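## Task

Open the cap on tube A4 in the cooling block by swinging it back until it catches in its lock or goes past it. Leave every other cap as it started, either opened at least to its lock or snapped closed. When finished, each tube must sit all the way down in its own well and must not be propped up by the cap of a neighbouring tube. Release the gripper and pull the hand away at the end.

## Robot and tools

Robot and frame. Two arms, left_arm and right_arm, share one world frame. Its origin lies on the table surface midway between the arms, +x runs away from the robot over the table, +z is up, and left_arm sits on the +y side. The arm names say nothing about image sides. Arm bases may be tilted; mounting plates and the floor frame behind the arms are fixed obstacles. The cooling block sits between the arms. From the robot's side, row A is on the right (toward -y) and column 1 is farthest (+x). Block and tubes are loose; the block must finish lying flat on the mat. A snapped cap is released by pressing down the tab behind its hinge; afterwards it can still lie on the tube and look closed without being latched.

Gripper. Fingers point along the gripper's own +z and spread along its y. The reported position is the point between the finger pads, roughly 1 cm short of the tips.

execute_actions(actions). actions is a list of actions run in order; an empty list just returns state and images. Each action is a table of 1 to 15 rows; each row lasts one control step (1/30 s), and if fewer than 15 rows are given the last one is repeated to fill 15 steps. Every row is a single list of 14 numbers in [-1, 1] covering both arms: left_arm dx, dy, dz, rx, ry, rz, opening, then right_arm in the same order, always all 14 even if one arm stays still. dx to rz are an offset, not a pose: they are measured from that gripper's measured pose at the start of the action (for a call's first action, the pose in the latest result), expressed in the gripper's own axes, and each row is relative to that same start pose, not to the row before. Scale: 1.0 equals 0.6 m of travel or 180 degrees; rx, ry, rz form one rotation vector. Opening is absolute, not an offset: +1 fully open (0.094 m), -1 closed. Each step the command is clipped to within 70 mm and 16 degrees of the measured pose, so large offsets need several actions; after an action the arm continues only to its last clipped pose. Position wins over orientation when both cannot be met.

move(target, speed, blocking). target is one 14-number row laid out as above, with offsets taken from the pose shown in the most recent result that has one, in gripper axes. Each gripper follows a straight path; all paths finish together, taking 0.5 to 10 s and stopping short if longer is needed. speed is metres per second, 0.002 to 0.5 (default 0.25); rotation is capped at twice that in rad/s. Openings are sent when the move begins. Paths ignore obstacles and the other arm, and the hand can lag, stray or overshoot the speed, worst near full reach. Faster moves and targets set deeper past a contact hit and press harder. The result adds a move: line giving the ending (done, off_target, moving, held, fault) and limits: paced means the sent pose was clipped; held means a safety check blocked steps, after which the arm may speed up sharply. Distance to each target is reported. If only one arm is named, the other finished normally. With blocking=false the result arrives after 0.5 s while motion continues; call wait or stop before any further actions or moves.

wait(seconds), 0 to 10: lets time pass with each arm keeping its last command; returns early if a running move ends. stop(): brakes the current move; braking needs space, more at speed; fingers keep moving. zoom_image(camera, region): region is [x0, y0, x1, y1] in pixels of that camera's latest full image, origin top-left, at most 504 by 504. Cameras: cam_head_left, cam_head_right, cam_high, cam_low, cam_left_wrist, cam_right_wrist, each 672x504, with pinhole-plus-radial calibration (K, D, T_world_to_cam) that may be slightly off. finished_scene(scene): ends the current scene, given its number; irreversible, and the result reports success.

Reading results. The state line lists, per arm, end_effector_position in metres and end_effector_quat_wxyz in the world frame; the printed position can be off, more at long reach. Hand target lines show where the controller is currently steering each gripper. grip_measured gives finger opening on the command scale, with a fixed per-gripper error near 1 mm; the last Joint positions value is the opening in metres. To hold something, command about 0.03 below grip_measured (less for a lighter grip); pad force tops out near 50 to 62 N, less on very thin parts. Step readings list positions at some steps; HELD with an arm label means that arm's row was partly held back. A pose unreachable line means the clearance check altered or blocked that arm's command. Joint torques are raw drive outputs with offsets and noise. Joint limits (rad), base to gripper: waist -2.618 to 3.054, shoulder 0.000 to 3.142, elbow 0.000 to 3.142, wrist pitch -1.571 to 1.571, wrist yaw -1.571 to 1.571, wrist roll -2.094 to 2.094. MOTOR HOT appears from 75 °C; at 90 °C that arm halts for 10 s; at 100 °C it goes limp and falls. FAULT lines report such stops.

Holding still. Arms tend to finish a centimetre or more low, and repeated zero offsets let them sag. To keep an arm in place, first send the offset back to the desired pose, then zeros, aiming higher if it still droops. Because offsets start from the measured pose, repeating a small push against something rigid does not press harder, but against something yielding it goes deeper. The robot keeps its last command while you are composing a reply.

Avoid: knocking anything off the table, letting the arms collide or push on each other, fast or forceful contact, tipping or sliding the block, lifting tubes out of wells, disturbing other caps, and dropping things. Something may occasionally nudge a loose object. Finish by opening the fingers and moving the hand away.

Each tool is called by a JSON object that holds its "op" and its "data", one argument or row to a line.

## Session

I'll start by looking at the current state of the scene.

{"op": "execute_actions", "data": {
  "actions": []
}}

Scene clock: 0.00 s.
left_arm: end_effector_position=(+0.1505, +0.0246, +0.2042) grip_measured=+1.000 end_effector_quat_wxyz=(+0.385, -0.289, +0.680, -0.554) | right_arm: end_effector_position=(+0.4358, -0.7015, +0.1482) grip_measured=+1.000 end_effector_quat_wxyz=(-0.039, -0.424, +0.730, -0.535)
Joint positions: left_arm=[-1.141  0.597  0.205  0.272 -0.719 -1.444  0.094] | right_arm=[-0.43   2.115  1.521  0.099  0.468 -1.932  0.094]
Joint velocities: left_arm=[ 0.022 -0.012  0.007 -0.007  0.007 -0.007  0.   ] | right_arm=[ 0.007 -0.012 -0.017  0.022  0.051 -0.022  0.   ]
Joint torques (N m, as the arm reports them, + toward a larger angle): no reading
Motor temperatures (°C, as the motors report them): left_arm=[22 22 22 22 22 21] | right_arm=[21 20 24 22 21 22]
Hand target (left_arm): +0.150, +0.026, +0.202; +0.387, -0.286, +0.685, -0.547
Hand target (right_arm): +0.438, -0.703, +0.168; -0.028, -0.409, +0.725, -0.553

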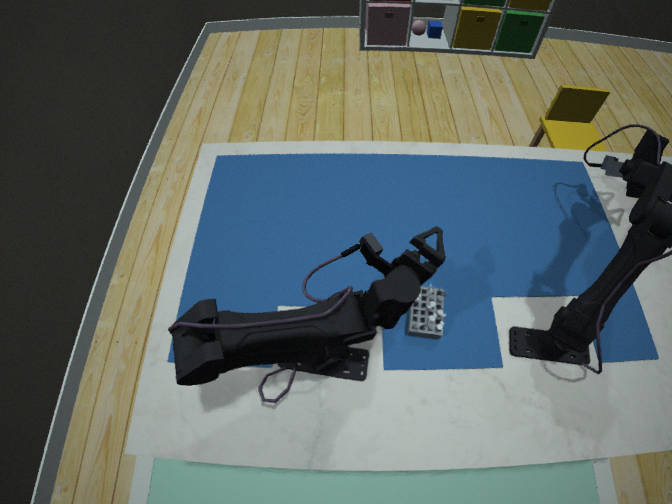

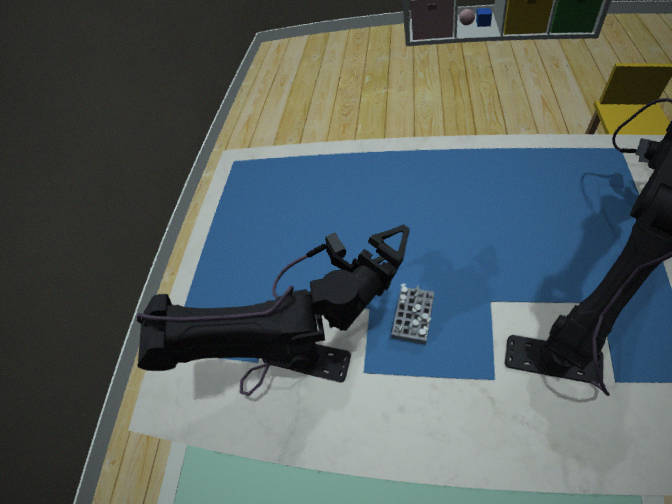

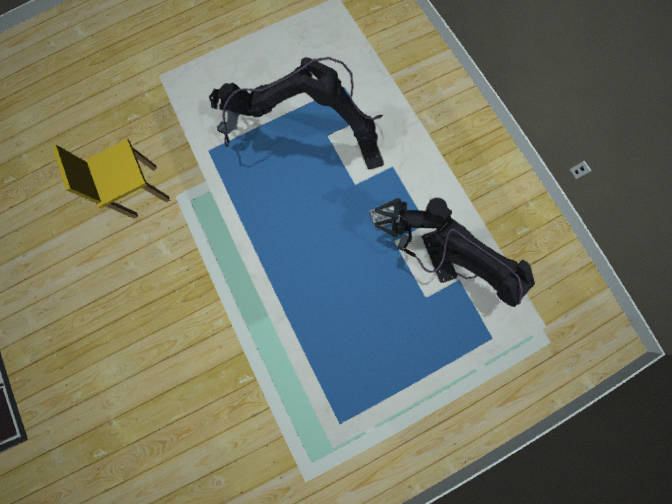

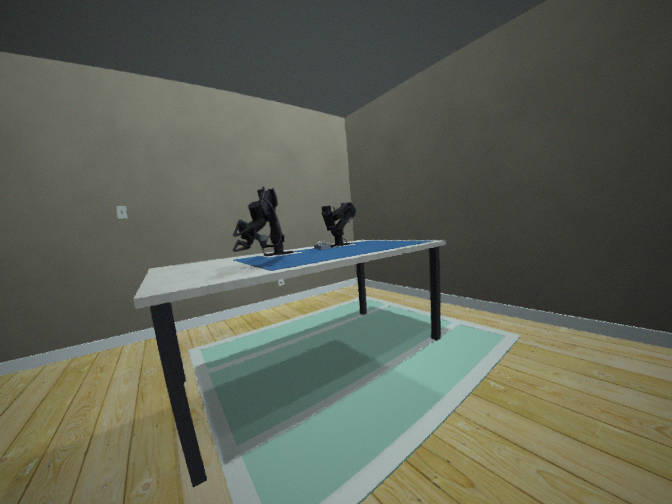

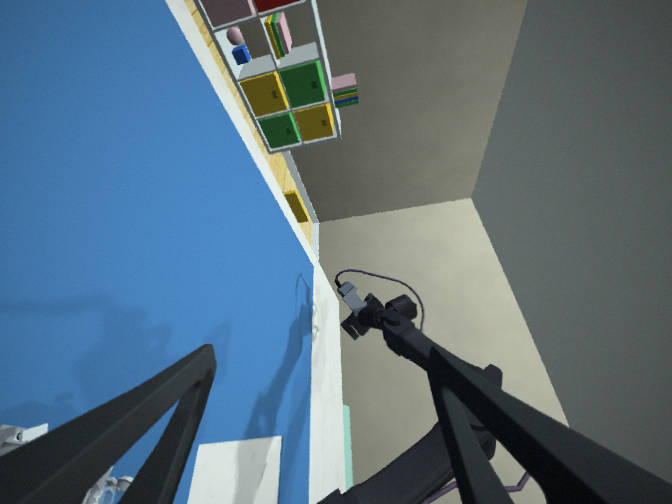

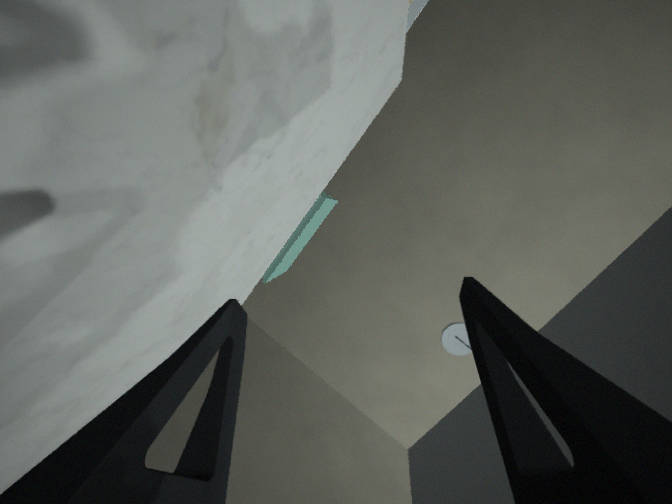

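{"op": "zoom_image", "data": {
  "camera": "cam_head_right",
  "region": [370, 270, 460, 360]
}}

{"op": "zoom_image", "data": {
  "camera": "cam_head_left",
  "region": [385, 270, 475, 360]
}}

Region (370, 270, 460, 360) of cam_head_right's 672x504 image, scaled by 5.600, with more detail than that image has.

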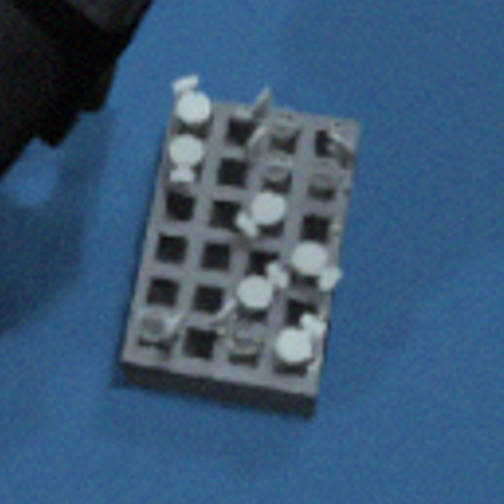

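Region (385, 270, 475, 360) of cam_head_left's 672x504 image, scaled by 5.600, with more detail than that image has.

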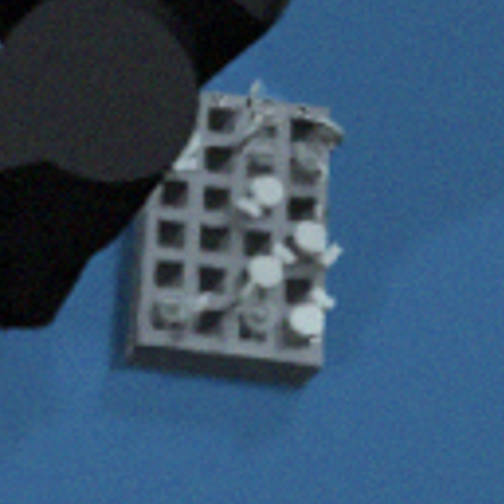

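{"op": "move", "data": {
  "target": [-0.2093, 0.1567, -0.0404, -0.4604, 0.1004, 0.0047, 1.0, -0.2403, 0.1928, -0.636, -0.298, -0.202, 0.0015, 1.0],
  "speed": 0.35
}}

Scene clock: 32.13 s.
left_arm: end_effector_position=(+0.1988, +0.1579, +0.1391) grip_measured=+1.000 end_effector_quat_wxyz=(+0.011, -0.387, +0.922, +0.002) | right_arm: end_effector_position=(+0.2966, -0.3033, +0.1350) grip_measured=+1.000 end_effector_quat_wxyz=(-0.023, -0.499, +0.866, +0.011)
Joint positions: left_arm=[-0.191  1.46   1.245 -1.343 -0.016 -1.128  0.094] | right_arm=[ 0.159  1.757  1.537 -1.401  0.004 -1.054  0.094]
Joint velocities: left_arm=[ 0.002 -0.007 -0.002 -0.037  0.007 -0.037  0.   ] | right_arm=[-0.002 -0.012 -0.017 -0.081 -0.007  0.007  0.   ]
Joint torques (N m, as the arm reports them, + toward a larger angle): left_arm=[ 0.57 -5.7   8.64  0.21 -0.15  0.03] | right_arm=[  0.22 -10.55   8.26   0.13  -0.1    0.04]
Motor temperatures (°C, as the motors report them): left_arm=[22 22 25 26 22 21] | right_arm=[21 29 27 27 21 22]
Hand target (left_arm): +0.202, +0.161, +0.143; +0.014, -0.388, +0.922, +0.006
Hand target (right_arm): +0.300, -0.299, +0.152; +0.002, -0.498, +0.867, +0.006
Off the commanded pose (left_arm): 0.004 m, 1 deg.
Off the commanded pose (right_arm): 0.016 m, 3 deg.
move: off_target (right_arm)
camera_calibration (this result's frames):
cam_left_wrist: T_world_to_cam=[[0.733141, -0.679717, 0.0221162, -0.0410603], [-0.635363, -0.672979, 0.3787, 0.231364], [-0.242525, -0.291692, -0.925255, 0.326061], [0, 0, 0, 1]] pos_world=[0.256181, 0.222903, 0.214981]
cam_right_wrist: T_world_to_cam=[[0.759662, -0.648643, -0.0466585, -0.410213], [-0.418949, -0.543003, 0.727756, -0.111223], [-0.497389, -0.533301, -0.684247, 0.188282], [0, 0, 0, 1]] pos_world=[0.358676, -0.226065, 0.190634]

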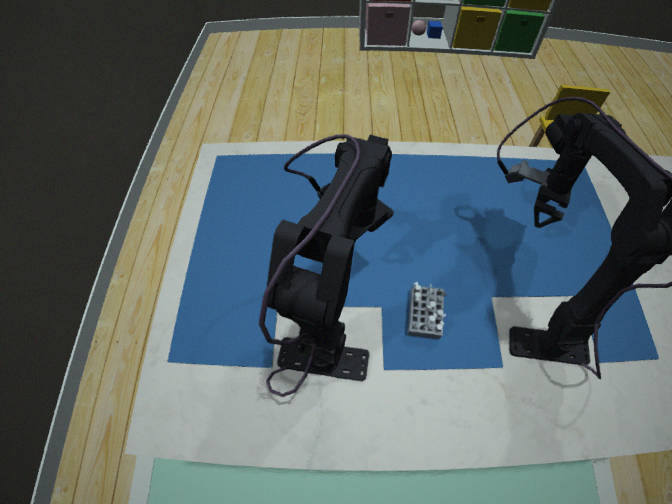

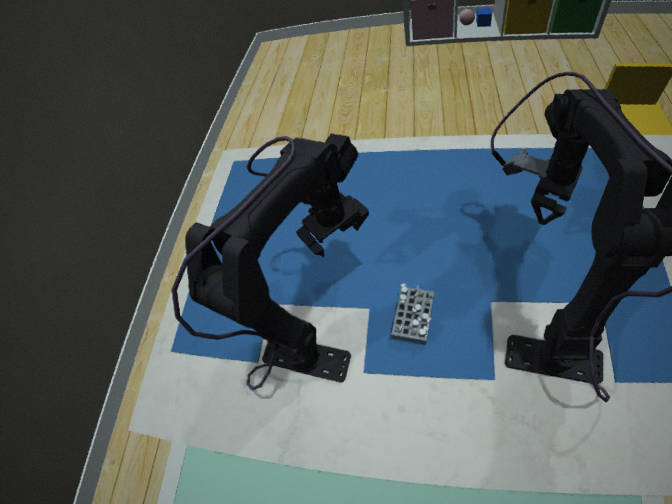

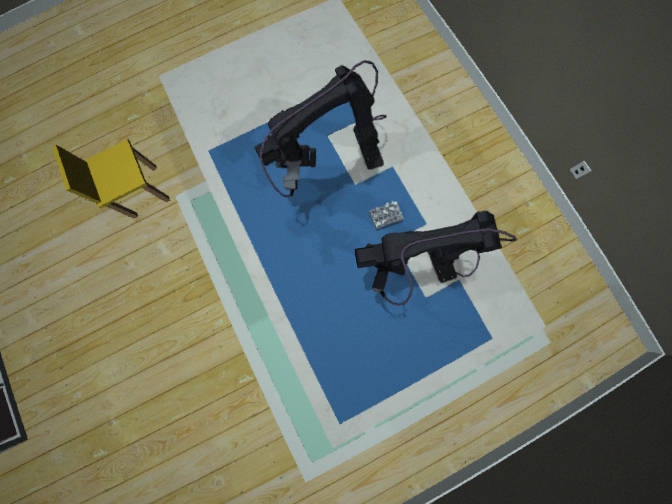

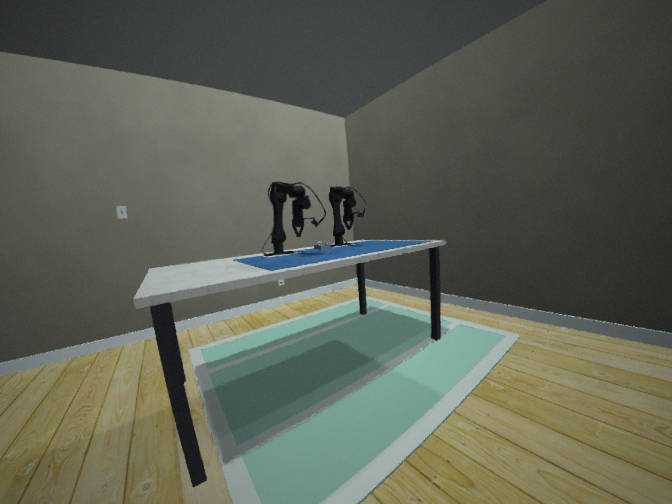

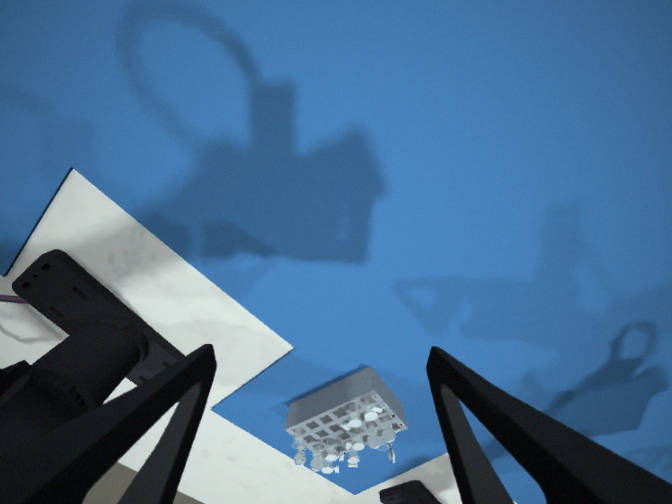

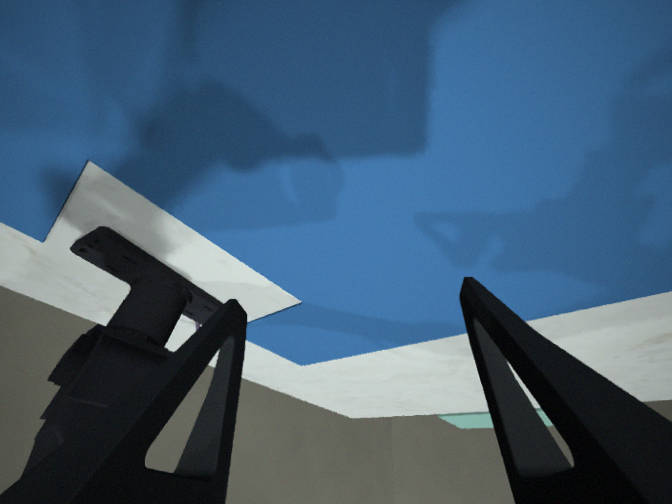

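{"op": "zoom_image", "data": {
  "camera": "cam_left_wrist",
  "region": [270, 360, 420, 490]
}}

Region (270, 360, 420, 490) of cam_left_wrist's 672x504 image, scaled by 3.360, with more detail than that image has; it fills the top 437 rows of this view, and the rest is white.

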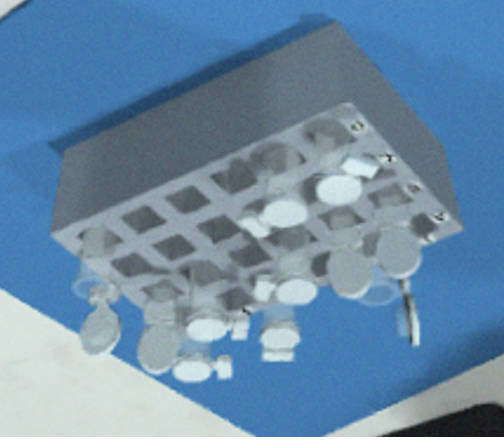

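{"op": "move", "data": {
  "target": [0, 0, -0.007, 0, 0, 0, 1.0, -0.1742, 0.575, 0.024, 0.0174, 0.001, -0.4171, 1.0],
  "speed": 0.35
}}

Scene clock: 39.47 s.
left_arm: end_effector_position=(+0.1983, +0.1580, +0.1391) grip_measured=+1.000 end_effector_quat_wxyz=(+0.010, -0.387, +0.922, +0.002) | right_arm: end_effector_position=(+0.0428, -0.0517, +0.1327) grip_measured=+1.000 end_effector_quat_wxyz=(+0.012, +0.924, -0.381, -0.012)
Joint positions: left_arm=[-0.191  1.46   1.245 -1.345 -0.016 -1.127  0.094] | right_arm=[ 1.499  1.527  1.282 -1.346 -0.028 -1.028  0.094]
Joint velocities: left_arm=[-0.002 -0.007  0.002  0.007 -0.037 -0.022  0.   ] | right_arm=[-0.007 -0.007  0.022 -0.051 -0.007  0.022  0.   ]
Joint torques (N m, as the arm reports them, + toward a larger angle): left_arm=[-0.08 -6.42  8.03  0.22 -0.03  0.  ] | right_arm=[ 0.17 -5.59  8.31  0.53 -0.1   0.03]
Motor temperatures (°C, as the motors report them): left_arm=[22 23 25 25 22 21] | right_arm=[21 28 27 26 21 22]
Hand target (left_arm): +0.199, +0.158, +0.143; +0.011, -0.387, +0.922, +0.001
Hand target (right_arm): +0.044, -0.039, +0.141; -0.012, +0.924, -0.382, -0.019
Off the commanded pose (left_arm): 0.004 m, 0 deg.
Off the commanded pose (right_arm): 0.014 m, 2 deg.
move: off_target (right_arm)
camera_calibration (this result's frames):
cam_left_wrist: T_world_to_cam=[[0.732927, -0.680013, 0.0200139, -0.040158], [-0.634798, -0.673023, 0.379568, 0.230924], [-0.244641, -0.2909, -0.924948, 0.326231], [0, 0, 0, 1]] pos_world=[0.255832, 0.22301, 0.214899]
cam_right_wrist: T_world_to_cam=[[0.820038, 0.570581, -0.0444334, 0.0058195], [0.434058, -0.569466, 0.69807, -0.113125], [0.373002, -0.591731, -0.71465, 0.158443], [0, 0, 0, 1]] pos_world=[-0.0147689, 0.0260142, 0.192459]

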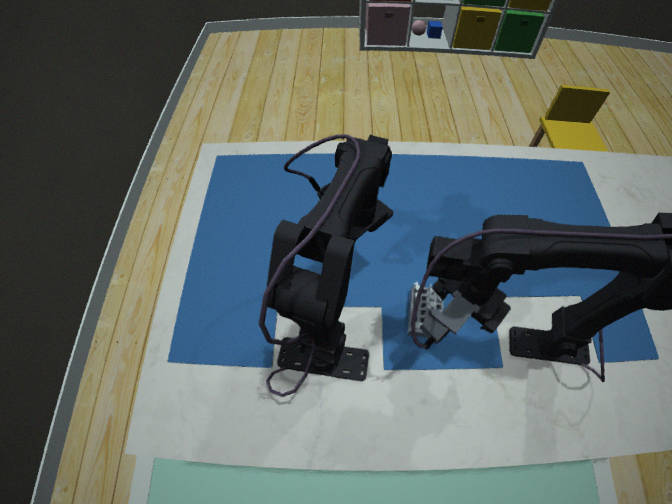

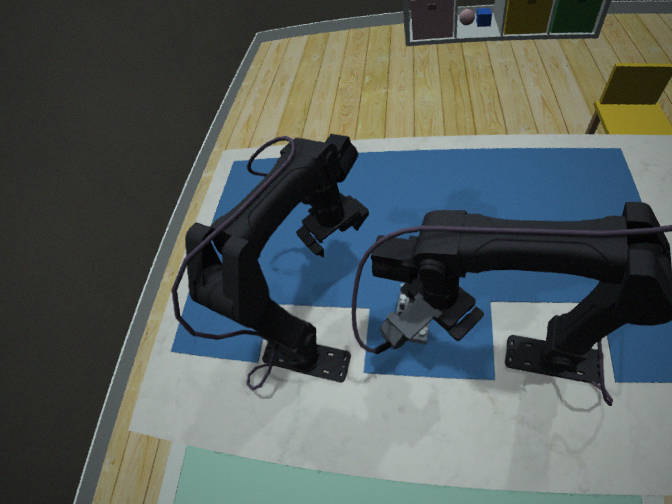

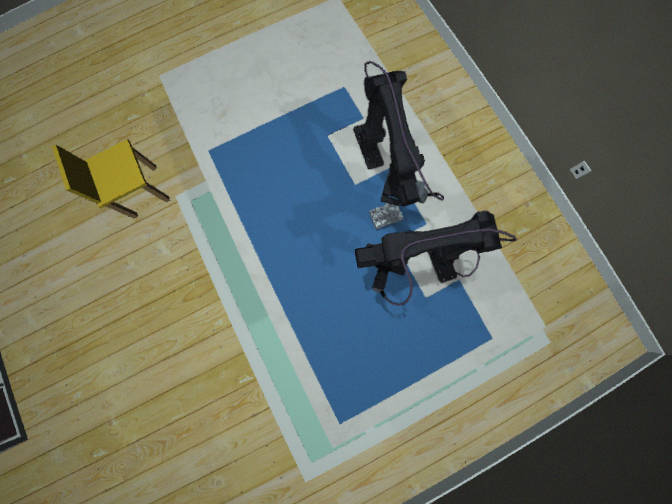

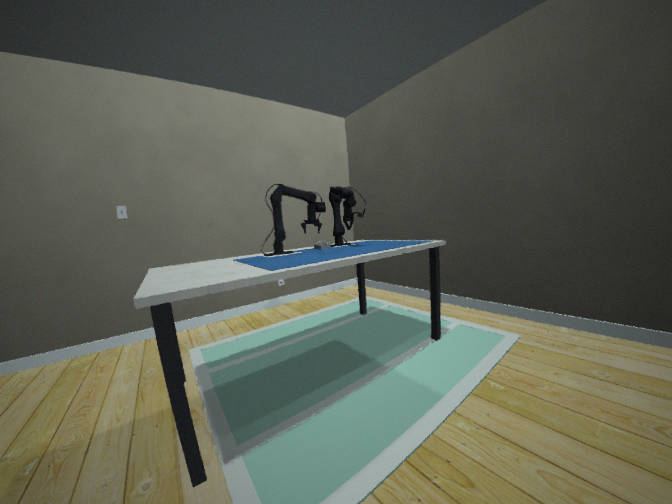

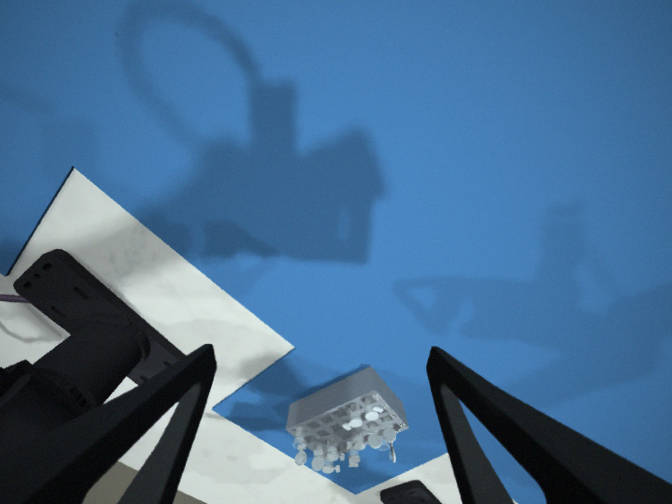

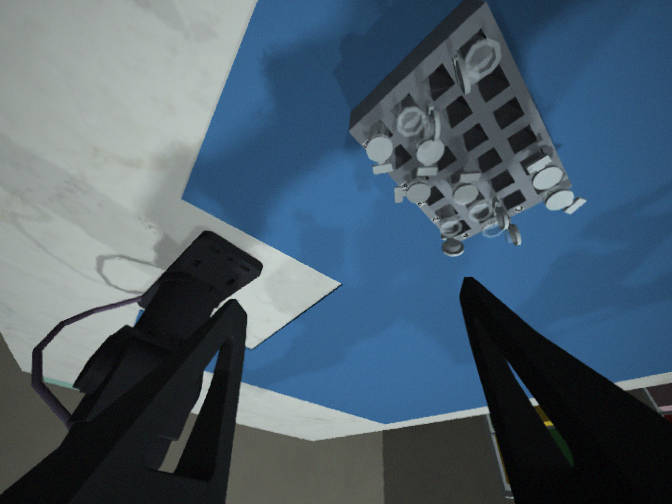

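{"op": "zoom_image", "data": {
  "camera": "cam_right_wrist",
  "region": [340, 90, 520, 270]
}}

Region (340, 90, 520, 270) of cam_right_wrist's 672x504 image, scaled by 2.800, with more detail than that image has.

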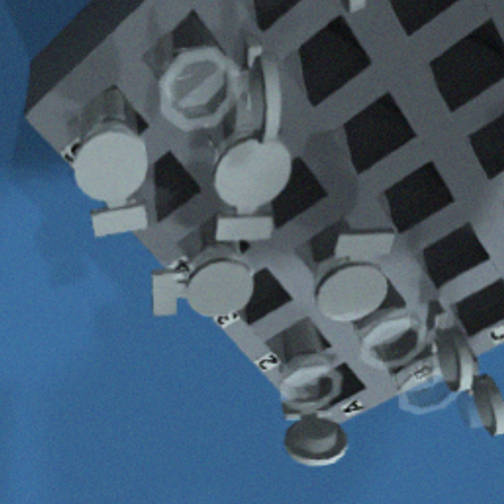

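{"op": "zoom_image", "data": {
  "camera": "cam_right_wrist",
  "region": [420, 250, 560, 390]
}}

{"op": "zoom_image", "data": {
  "camera": "cam_low",
  "region": [290, 195, 370, 255]
}}

Region (420, 250, 560, 390) of cam_right_wrist's 672x504 image, scaled by 3.600, with more detail than that image has.

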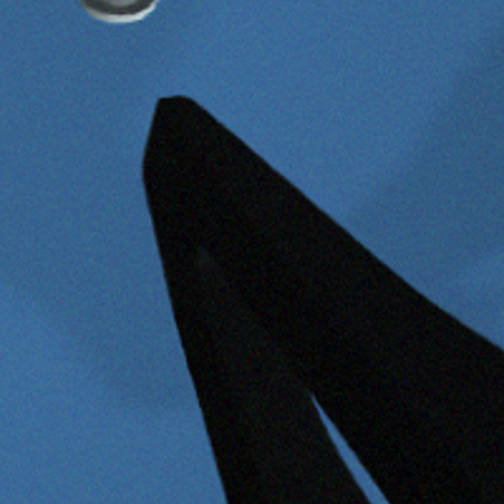

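Region (290, 195, 370, 255) of cam_low's 672x504 image, scaled by 6.300, with more detail than that image has; it fills the top 378 rows of this view, and the rest is white.

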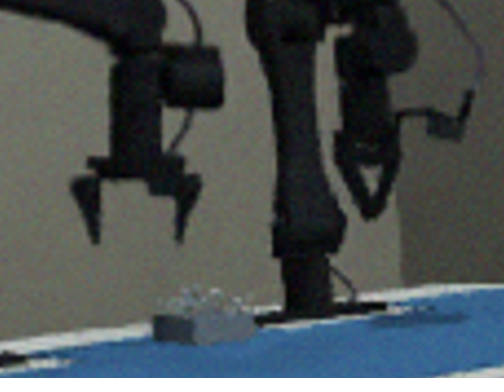

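{"op": "move", "data": {
  "target": [0, 0, -0.007, 0, 0, 0, 1.0, -0.0257, -0.076, 0.0377, 0.122, 0.004, 0, -0.49],
  "speed": 0.15
}}

Scene clock: 62.30 s.
left_arm: end_effector_position=(+0.1977, +0.1582, +0.1391) grip_measured=+1.000 end_effector_quat_wxyz=(+0.009, -0.387, +0.922, +0.003) | right_arm: end_effector_position=(+0.0631, -0.0128, +0.1032) grip_measured=-0.489 end_effector_quat_wxyz=(-0.140, +0.914, -0.374, +0.068)
Joint positions: left_arm=[-0.191  1.46   1.245 -1.347 -0.016 -1.127  0.094] | right_arm=[ 1.598  1.451  1.053 -0.931  0.199 -0.957  0.024]
Joint velocities: left_arm=[ 0.002 -0.002  0.017 -0.007 -0.007  0.037  0.   ] | right_arm=[-0.007 -0.002 -0.022 -0.007 -0.022 -0.066  0.001]
Joint torques (N m, as the arm reports them, + toward a larger angle): left_arm=[-0.06 -6.42  8.02  0.21 -0.03  0.  ] | right_arm=[ 0.5  -7.93  4.98  0.97  0.15  0.06]
Motor temperatures (°C, as the motors report them): left_arm=[22 23 25 24 22 21] | right_arm=[21 24 28 24 21 22]
Hand target (left_arm): +0.198, +0.158, +0.143; +0.010, -0.387, +0.922, +0.002
Hand target (right_arm): +0.062, -0.009, +0.109; -0.162, +0.910, -0.377, +0.063
Off the commanded pose (left_arm): 0.004 m, 0 deg.
Off the commanded pose (right_arm): 0.007 m, 3 deg.
move: off_target (right_arm)
camera_calibration (this result's frames):
cam_left_wrist: T_world_to_cam=[[0.732968, -0.680027, 0.0179194, -0.0393518], [-0.633976, -0.673307, 0.380436, 0.230472], [-0.246641, -0.290208, -0.924634, 0.326391], [0, 0, 0, 1]] pos_world=[0.255459, 0.223139, 0.214817]
cam_right_wrist: T_world_to_cam=[[0.784849, 0.545231, 0.294507, -0.0673922], [0.256852, -0.718729, 0.646109, -0.0645988], [0.563949, -0.431454, -0.704137, 0.141711], [0, 0, 0, 1]] pos_world=[-0.0104328, 0.0514571, 0.161369]

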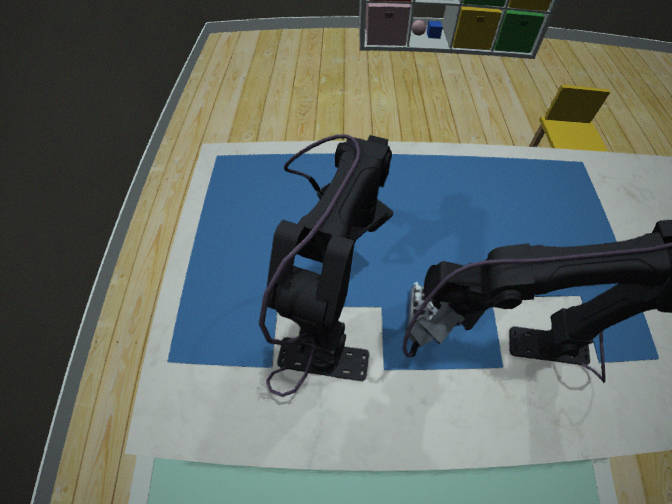

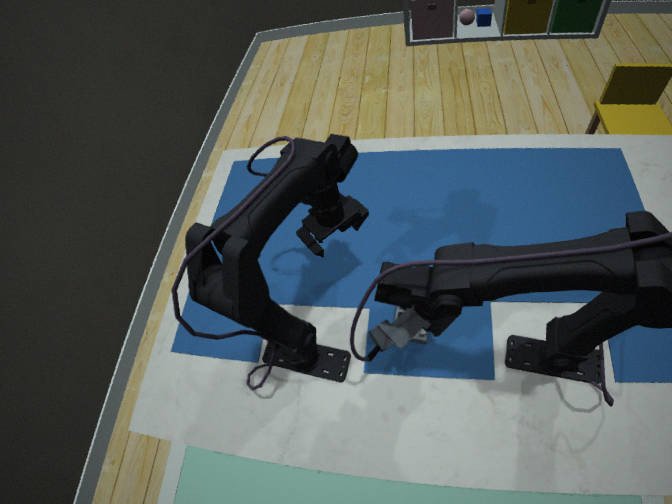

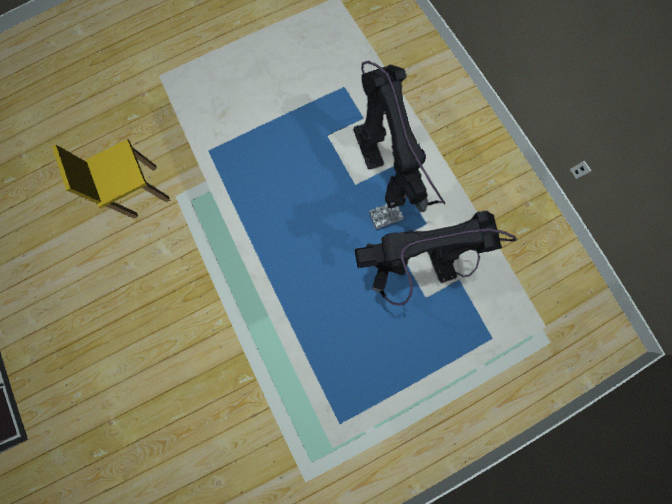

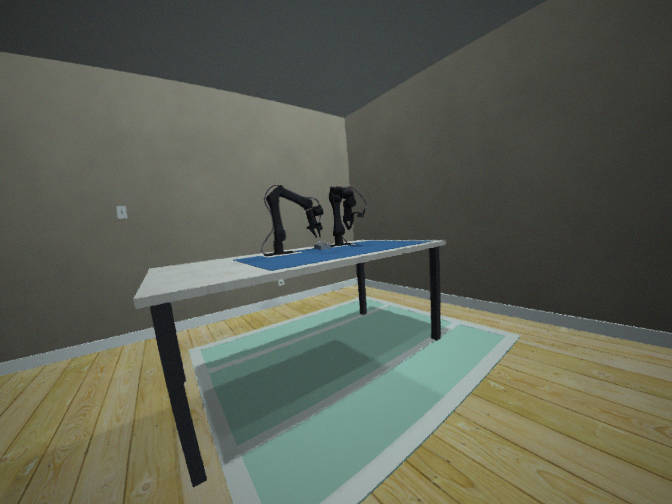

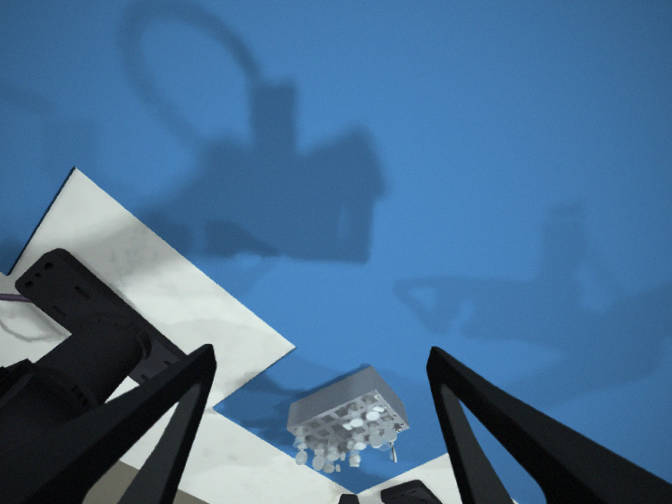

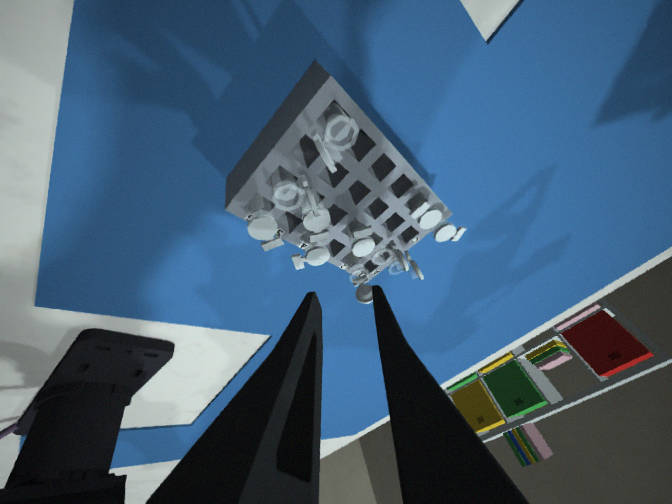

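{"op": "zoom_image", "data": {
  "camera": "cam_right_wrist",
  "region": [240, 190, 420, 340]
}}

{"op": "zoom_image", "data": {
  "camera": "cam_left_wrist",
  "region": [280, 394, 420, 504]
}}

Region (240, 190, 420, 340) of cam_right_wrist's 672x504 image, scaled by 2.800, with more detail than that image has.

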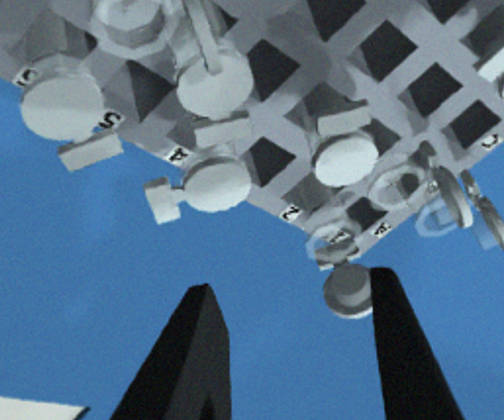

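Region (280, 394, 420, 504) of cam_left_wrist's 672x504 image, scaled by 3.600, with more detail than that image has; it fills the top 396 rows of this view, and the rest is white.

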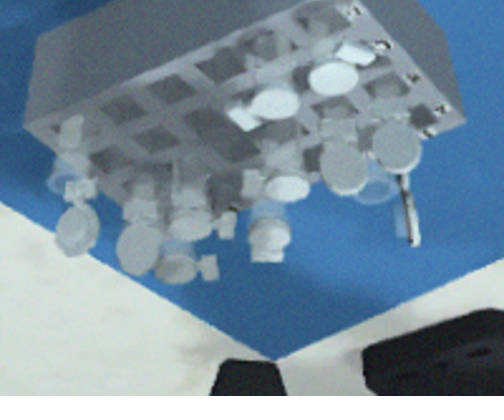

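{"op": "move", "data": {
  "target": [0, 0, -0.007, 0, 0, 0, 1.0, 0.0077, 0.014, 0.0272, 0.0118, -0.0077, 0.004, -0.49],
  "speed": 0.05
}}

{"op": "zoom_image", "data": {
  "camera": "cam_right_wrist",
  "region": [250, 210, 410, 340]
}}

{"op": "zoom_image", "data": {
  "camera": "cam_left_wrist",
  "region": [300, 414, 420, 504]
}}

Scene clock: 69.00 s.
left_arm: end_effector_position=(+0.1972, +0.1584, +0.1391) grip_measured=+1.000 end_effector_quat_wxyz=(+0.008, -0.387, +0.922, +0.004) | right_arm: end_effector_position=(+0.0619, -0.0221, +0.0801) grip_measured=-0.489 end_effector_quat_wxyz=(-0.142, +0.914, -0.374, +0.067)
Joint positions: left_arm=[-0.191  1.46   1.245 -1.349 -0.016 -1.127  0.094] | right_arm=[ 1.598  1.43   0.94  -0.835  0.199 -0.958  0.024]
Joint velocities: left_arm=[-0.002 -0.002  0.002 -0.007 -0.007  0.007  0.   ] | right_arm=[ 0.007 -0.012  0.012  0.007 -0.051 -0.081  0.001]
Joint torques (N m, as the arm reports them, + toward a larger angle): left_arm=[-0.07 -6.41  8.03  0.2  -0.03  0.  ] | right_arm=[-0.6  -7.46  5.01  1.    0.1  -0.09]
Motor temperatures (°C, as the motors report them): left_arm=[22 24 25 23 22 21] | right_arm=[21 24 27 25 21 22]
Hand target (left_arm): +0.198, +0.158, +0.143; +0.009, -0.387, +0.922, +0.003
Hand target (right_arm): +0.065, -0.019, +0.086; -0.161, +0.910, -0.377, +0.063
Off the commanded pose (left_arm): 0.004 m, 0 deg.
Off the commanded pose (right_arm): 0.007 m, 2 deg.
move: done
camera_calibration (this result's frames):
cam_left_wrist: T_world_to_cam=[[0.733005, -0.68004, 0.0158248, -0.038545], [-0.633153, -0.673593, 0.381302, 0.23002], [-0.248641, -0.289515, -0.924315, 0.326548], [0, 0, 0, 1]] pos_world=[0.255085, 0.223269, 0.214737]
cam_right_wrist: T_world_to_cam=[[0.784193, 0.544677, 0.297268, -0.0547556], [0.256629, -0.720857, 0.643822, -0.0558761], [0.564963, -0.428593, -0.705071, 0.122209], [0, 0, 0, 1]] pos_world=[-0.0117652, 0.0419234, 0.138417]

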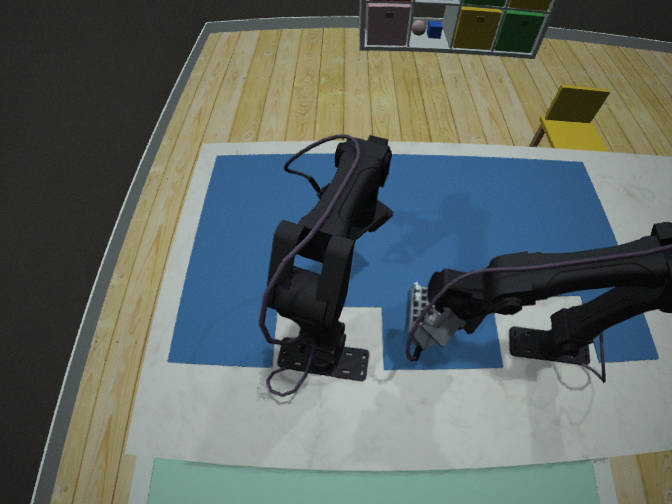

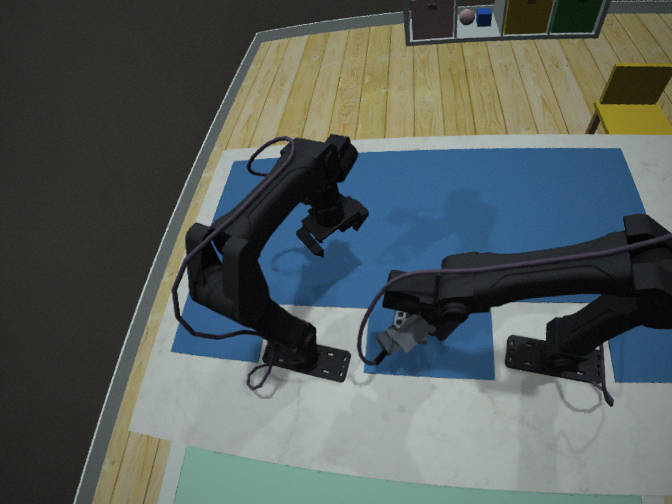

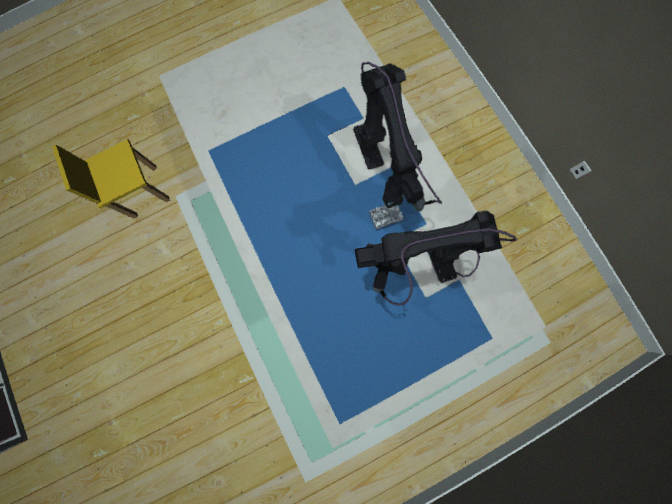

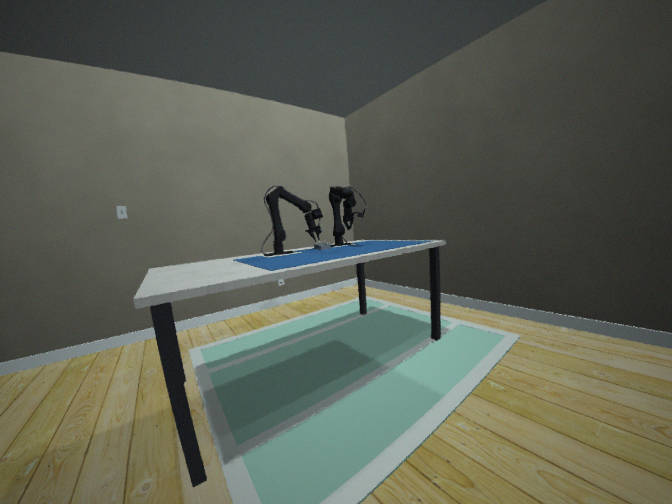

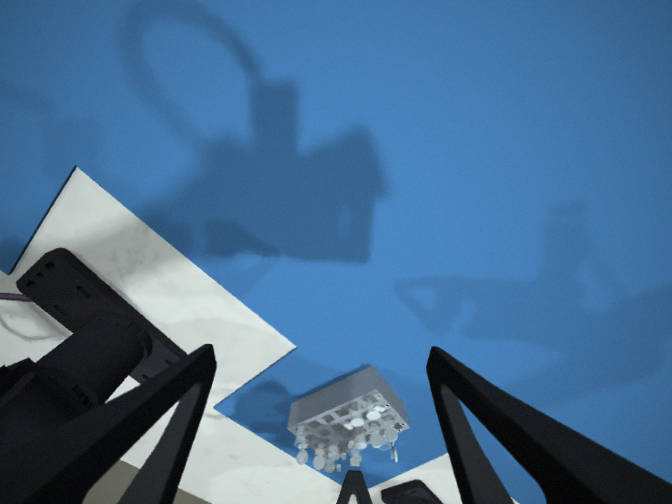

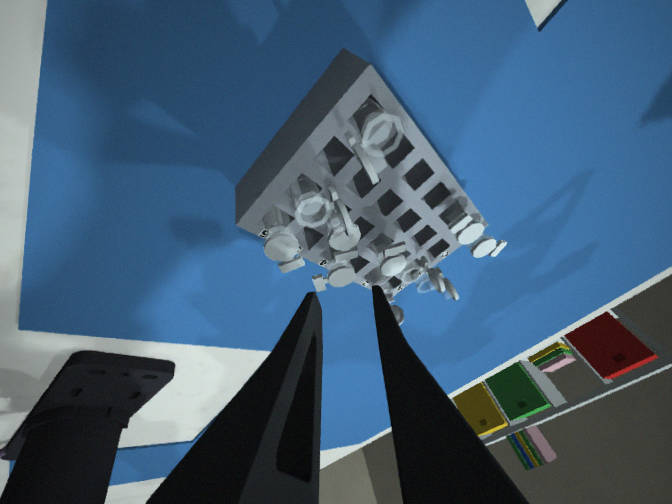

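Region (250, 210, 410, 340) of cam_right_wrist's 672x504 image, scaled by 3.150, with more detail than that image has; it fills the top 410 rows of this view, and the rest is white.

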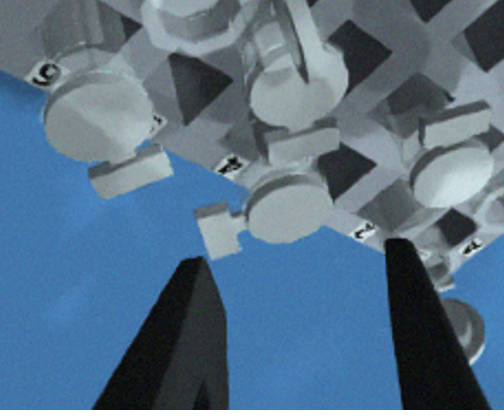

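Region (300, 414, 420, 504) of cam_left_wrist's 672x504 image, scaled by 4.200, with more detail than that image has; it fills the top 378 rows of this view, and the rest is white.

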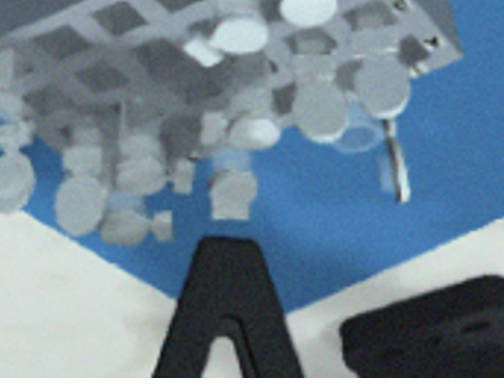

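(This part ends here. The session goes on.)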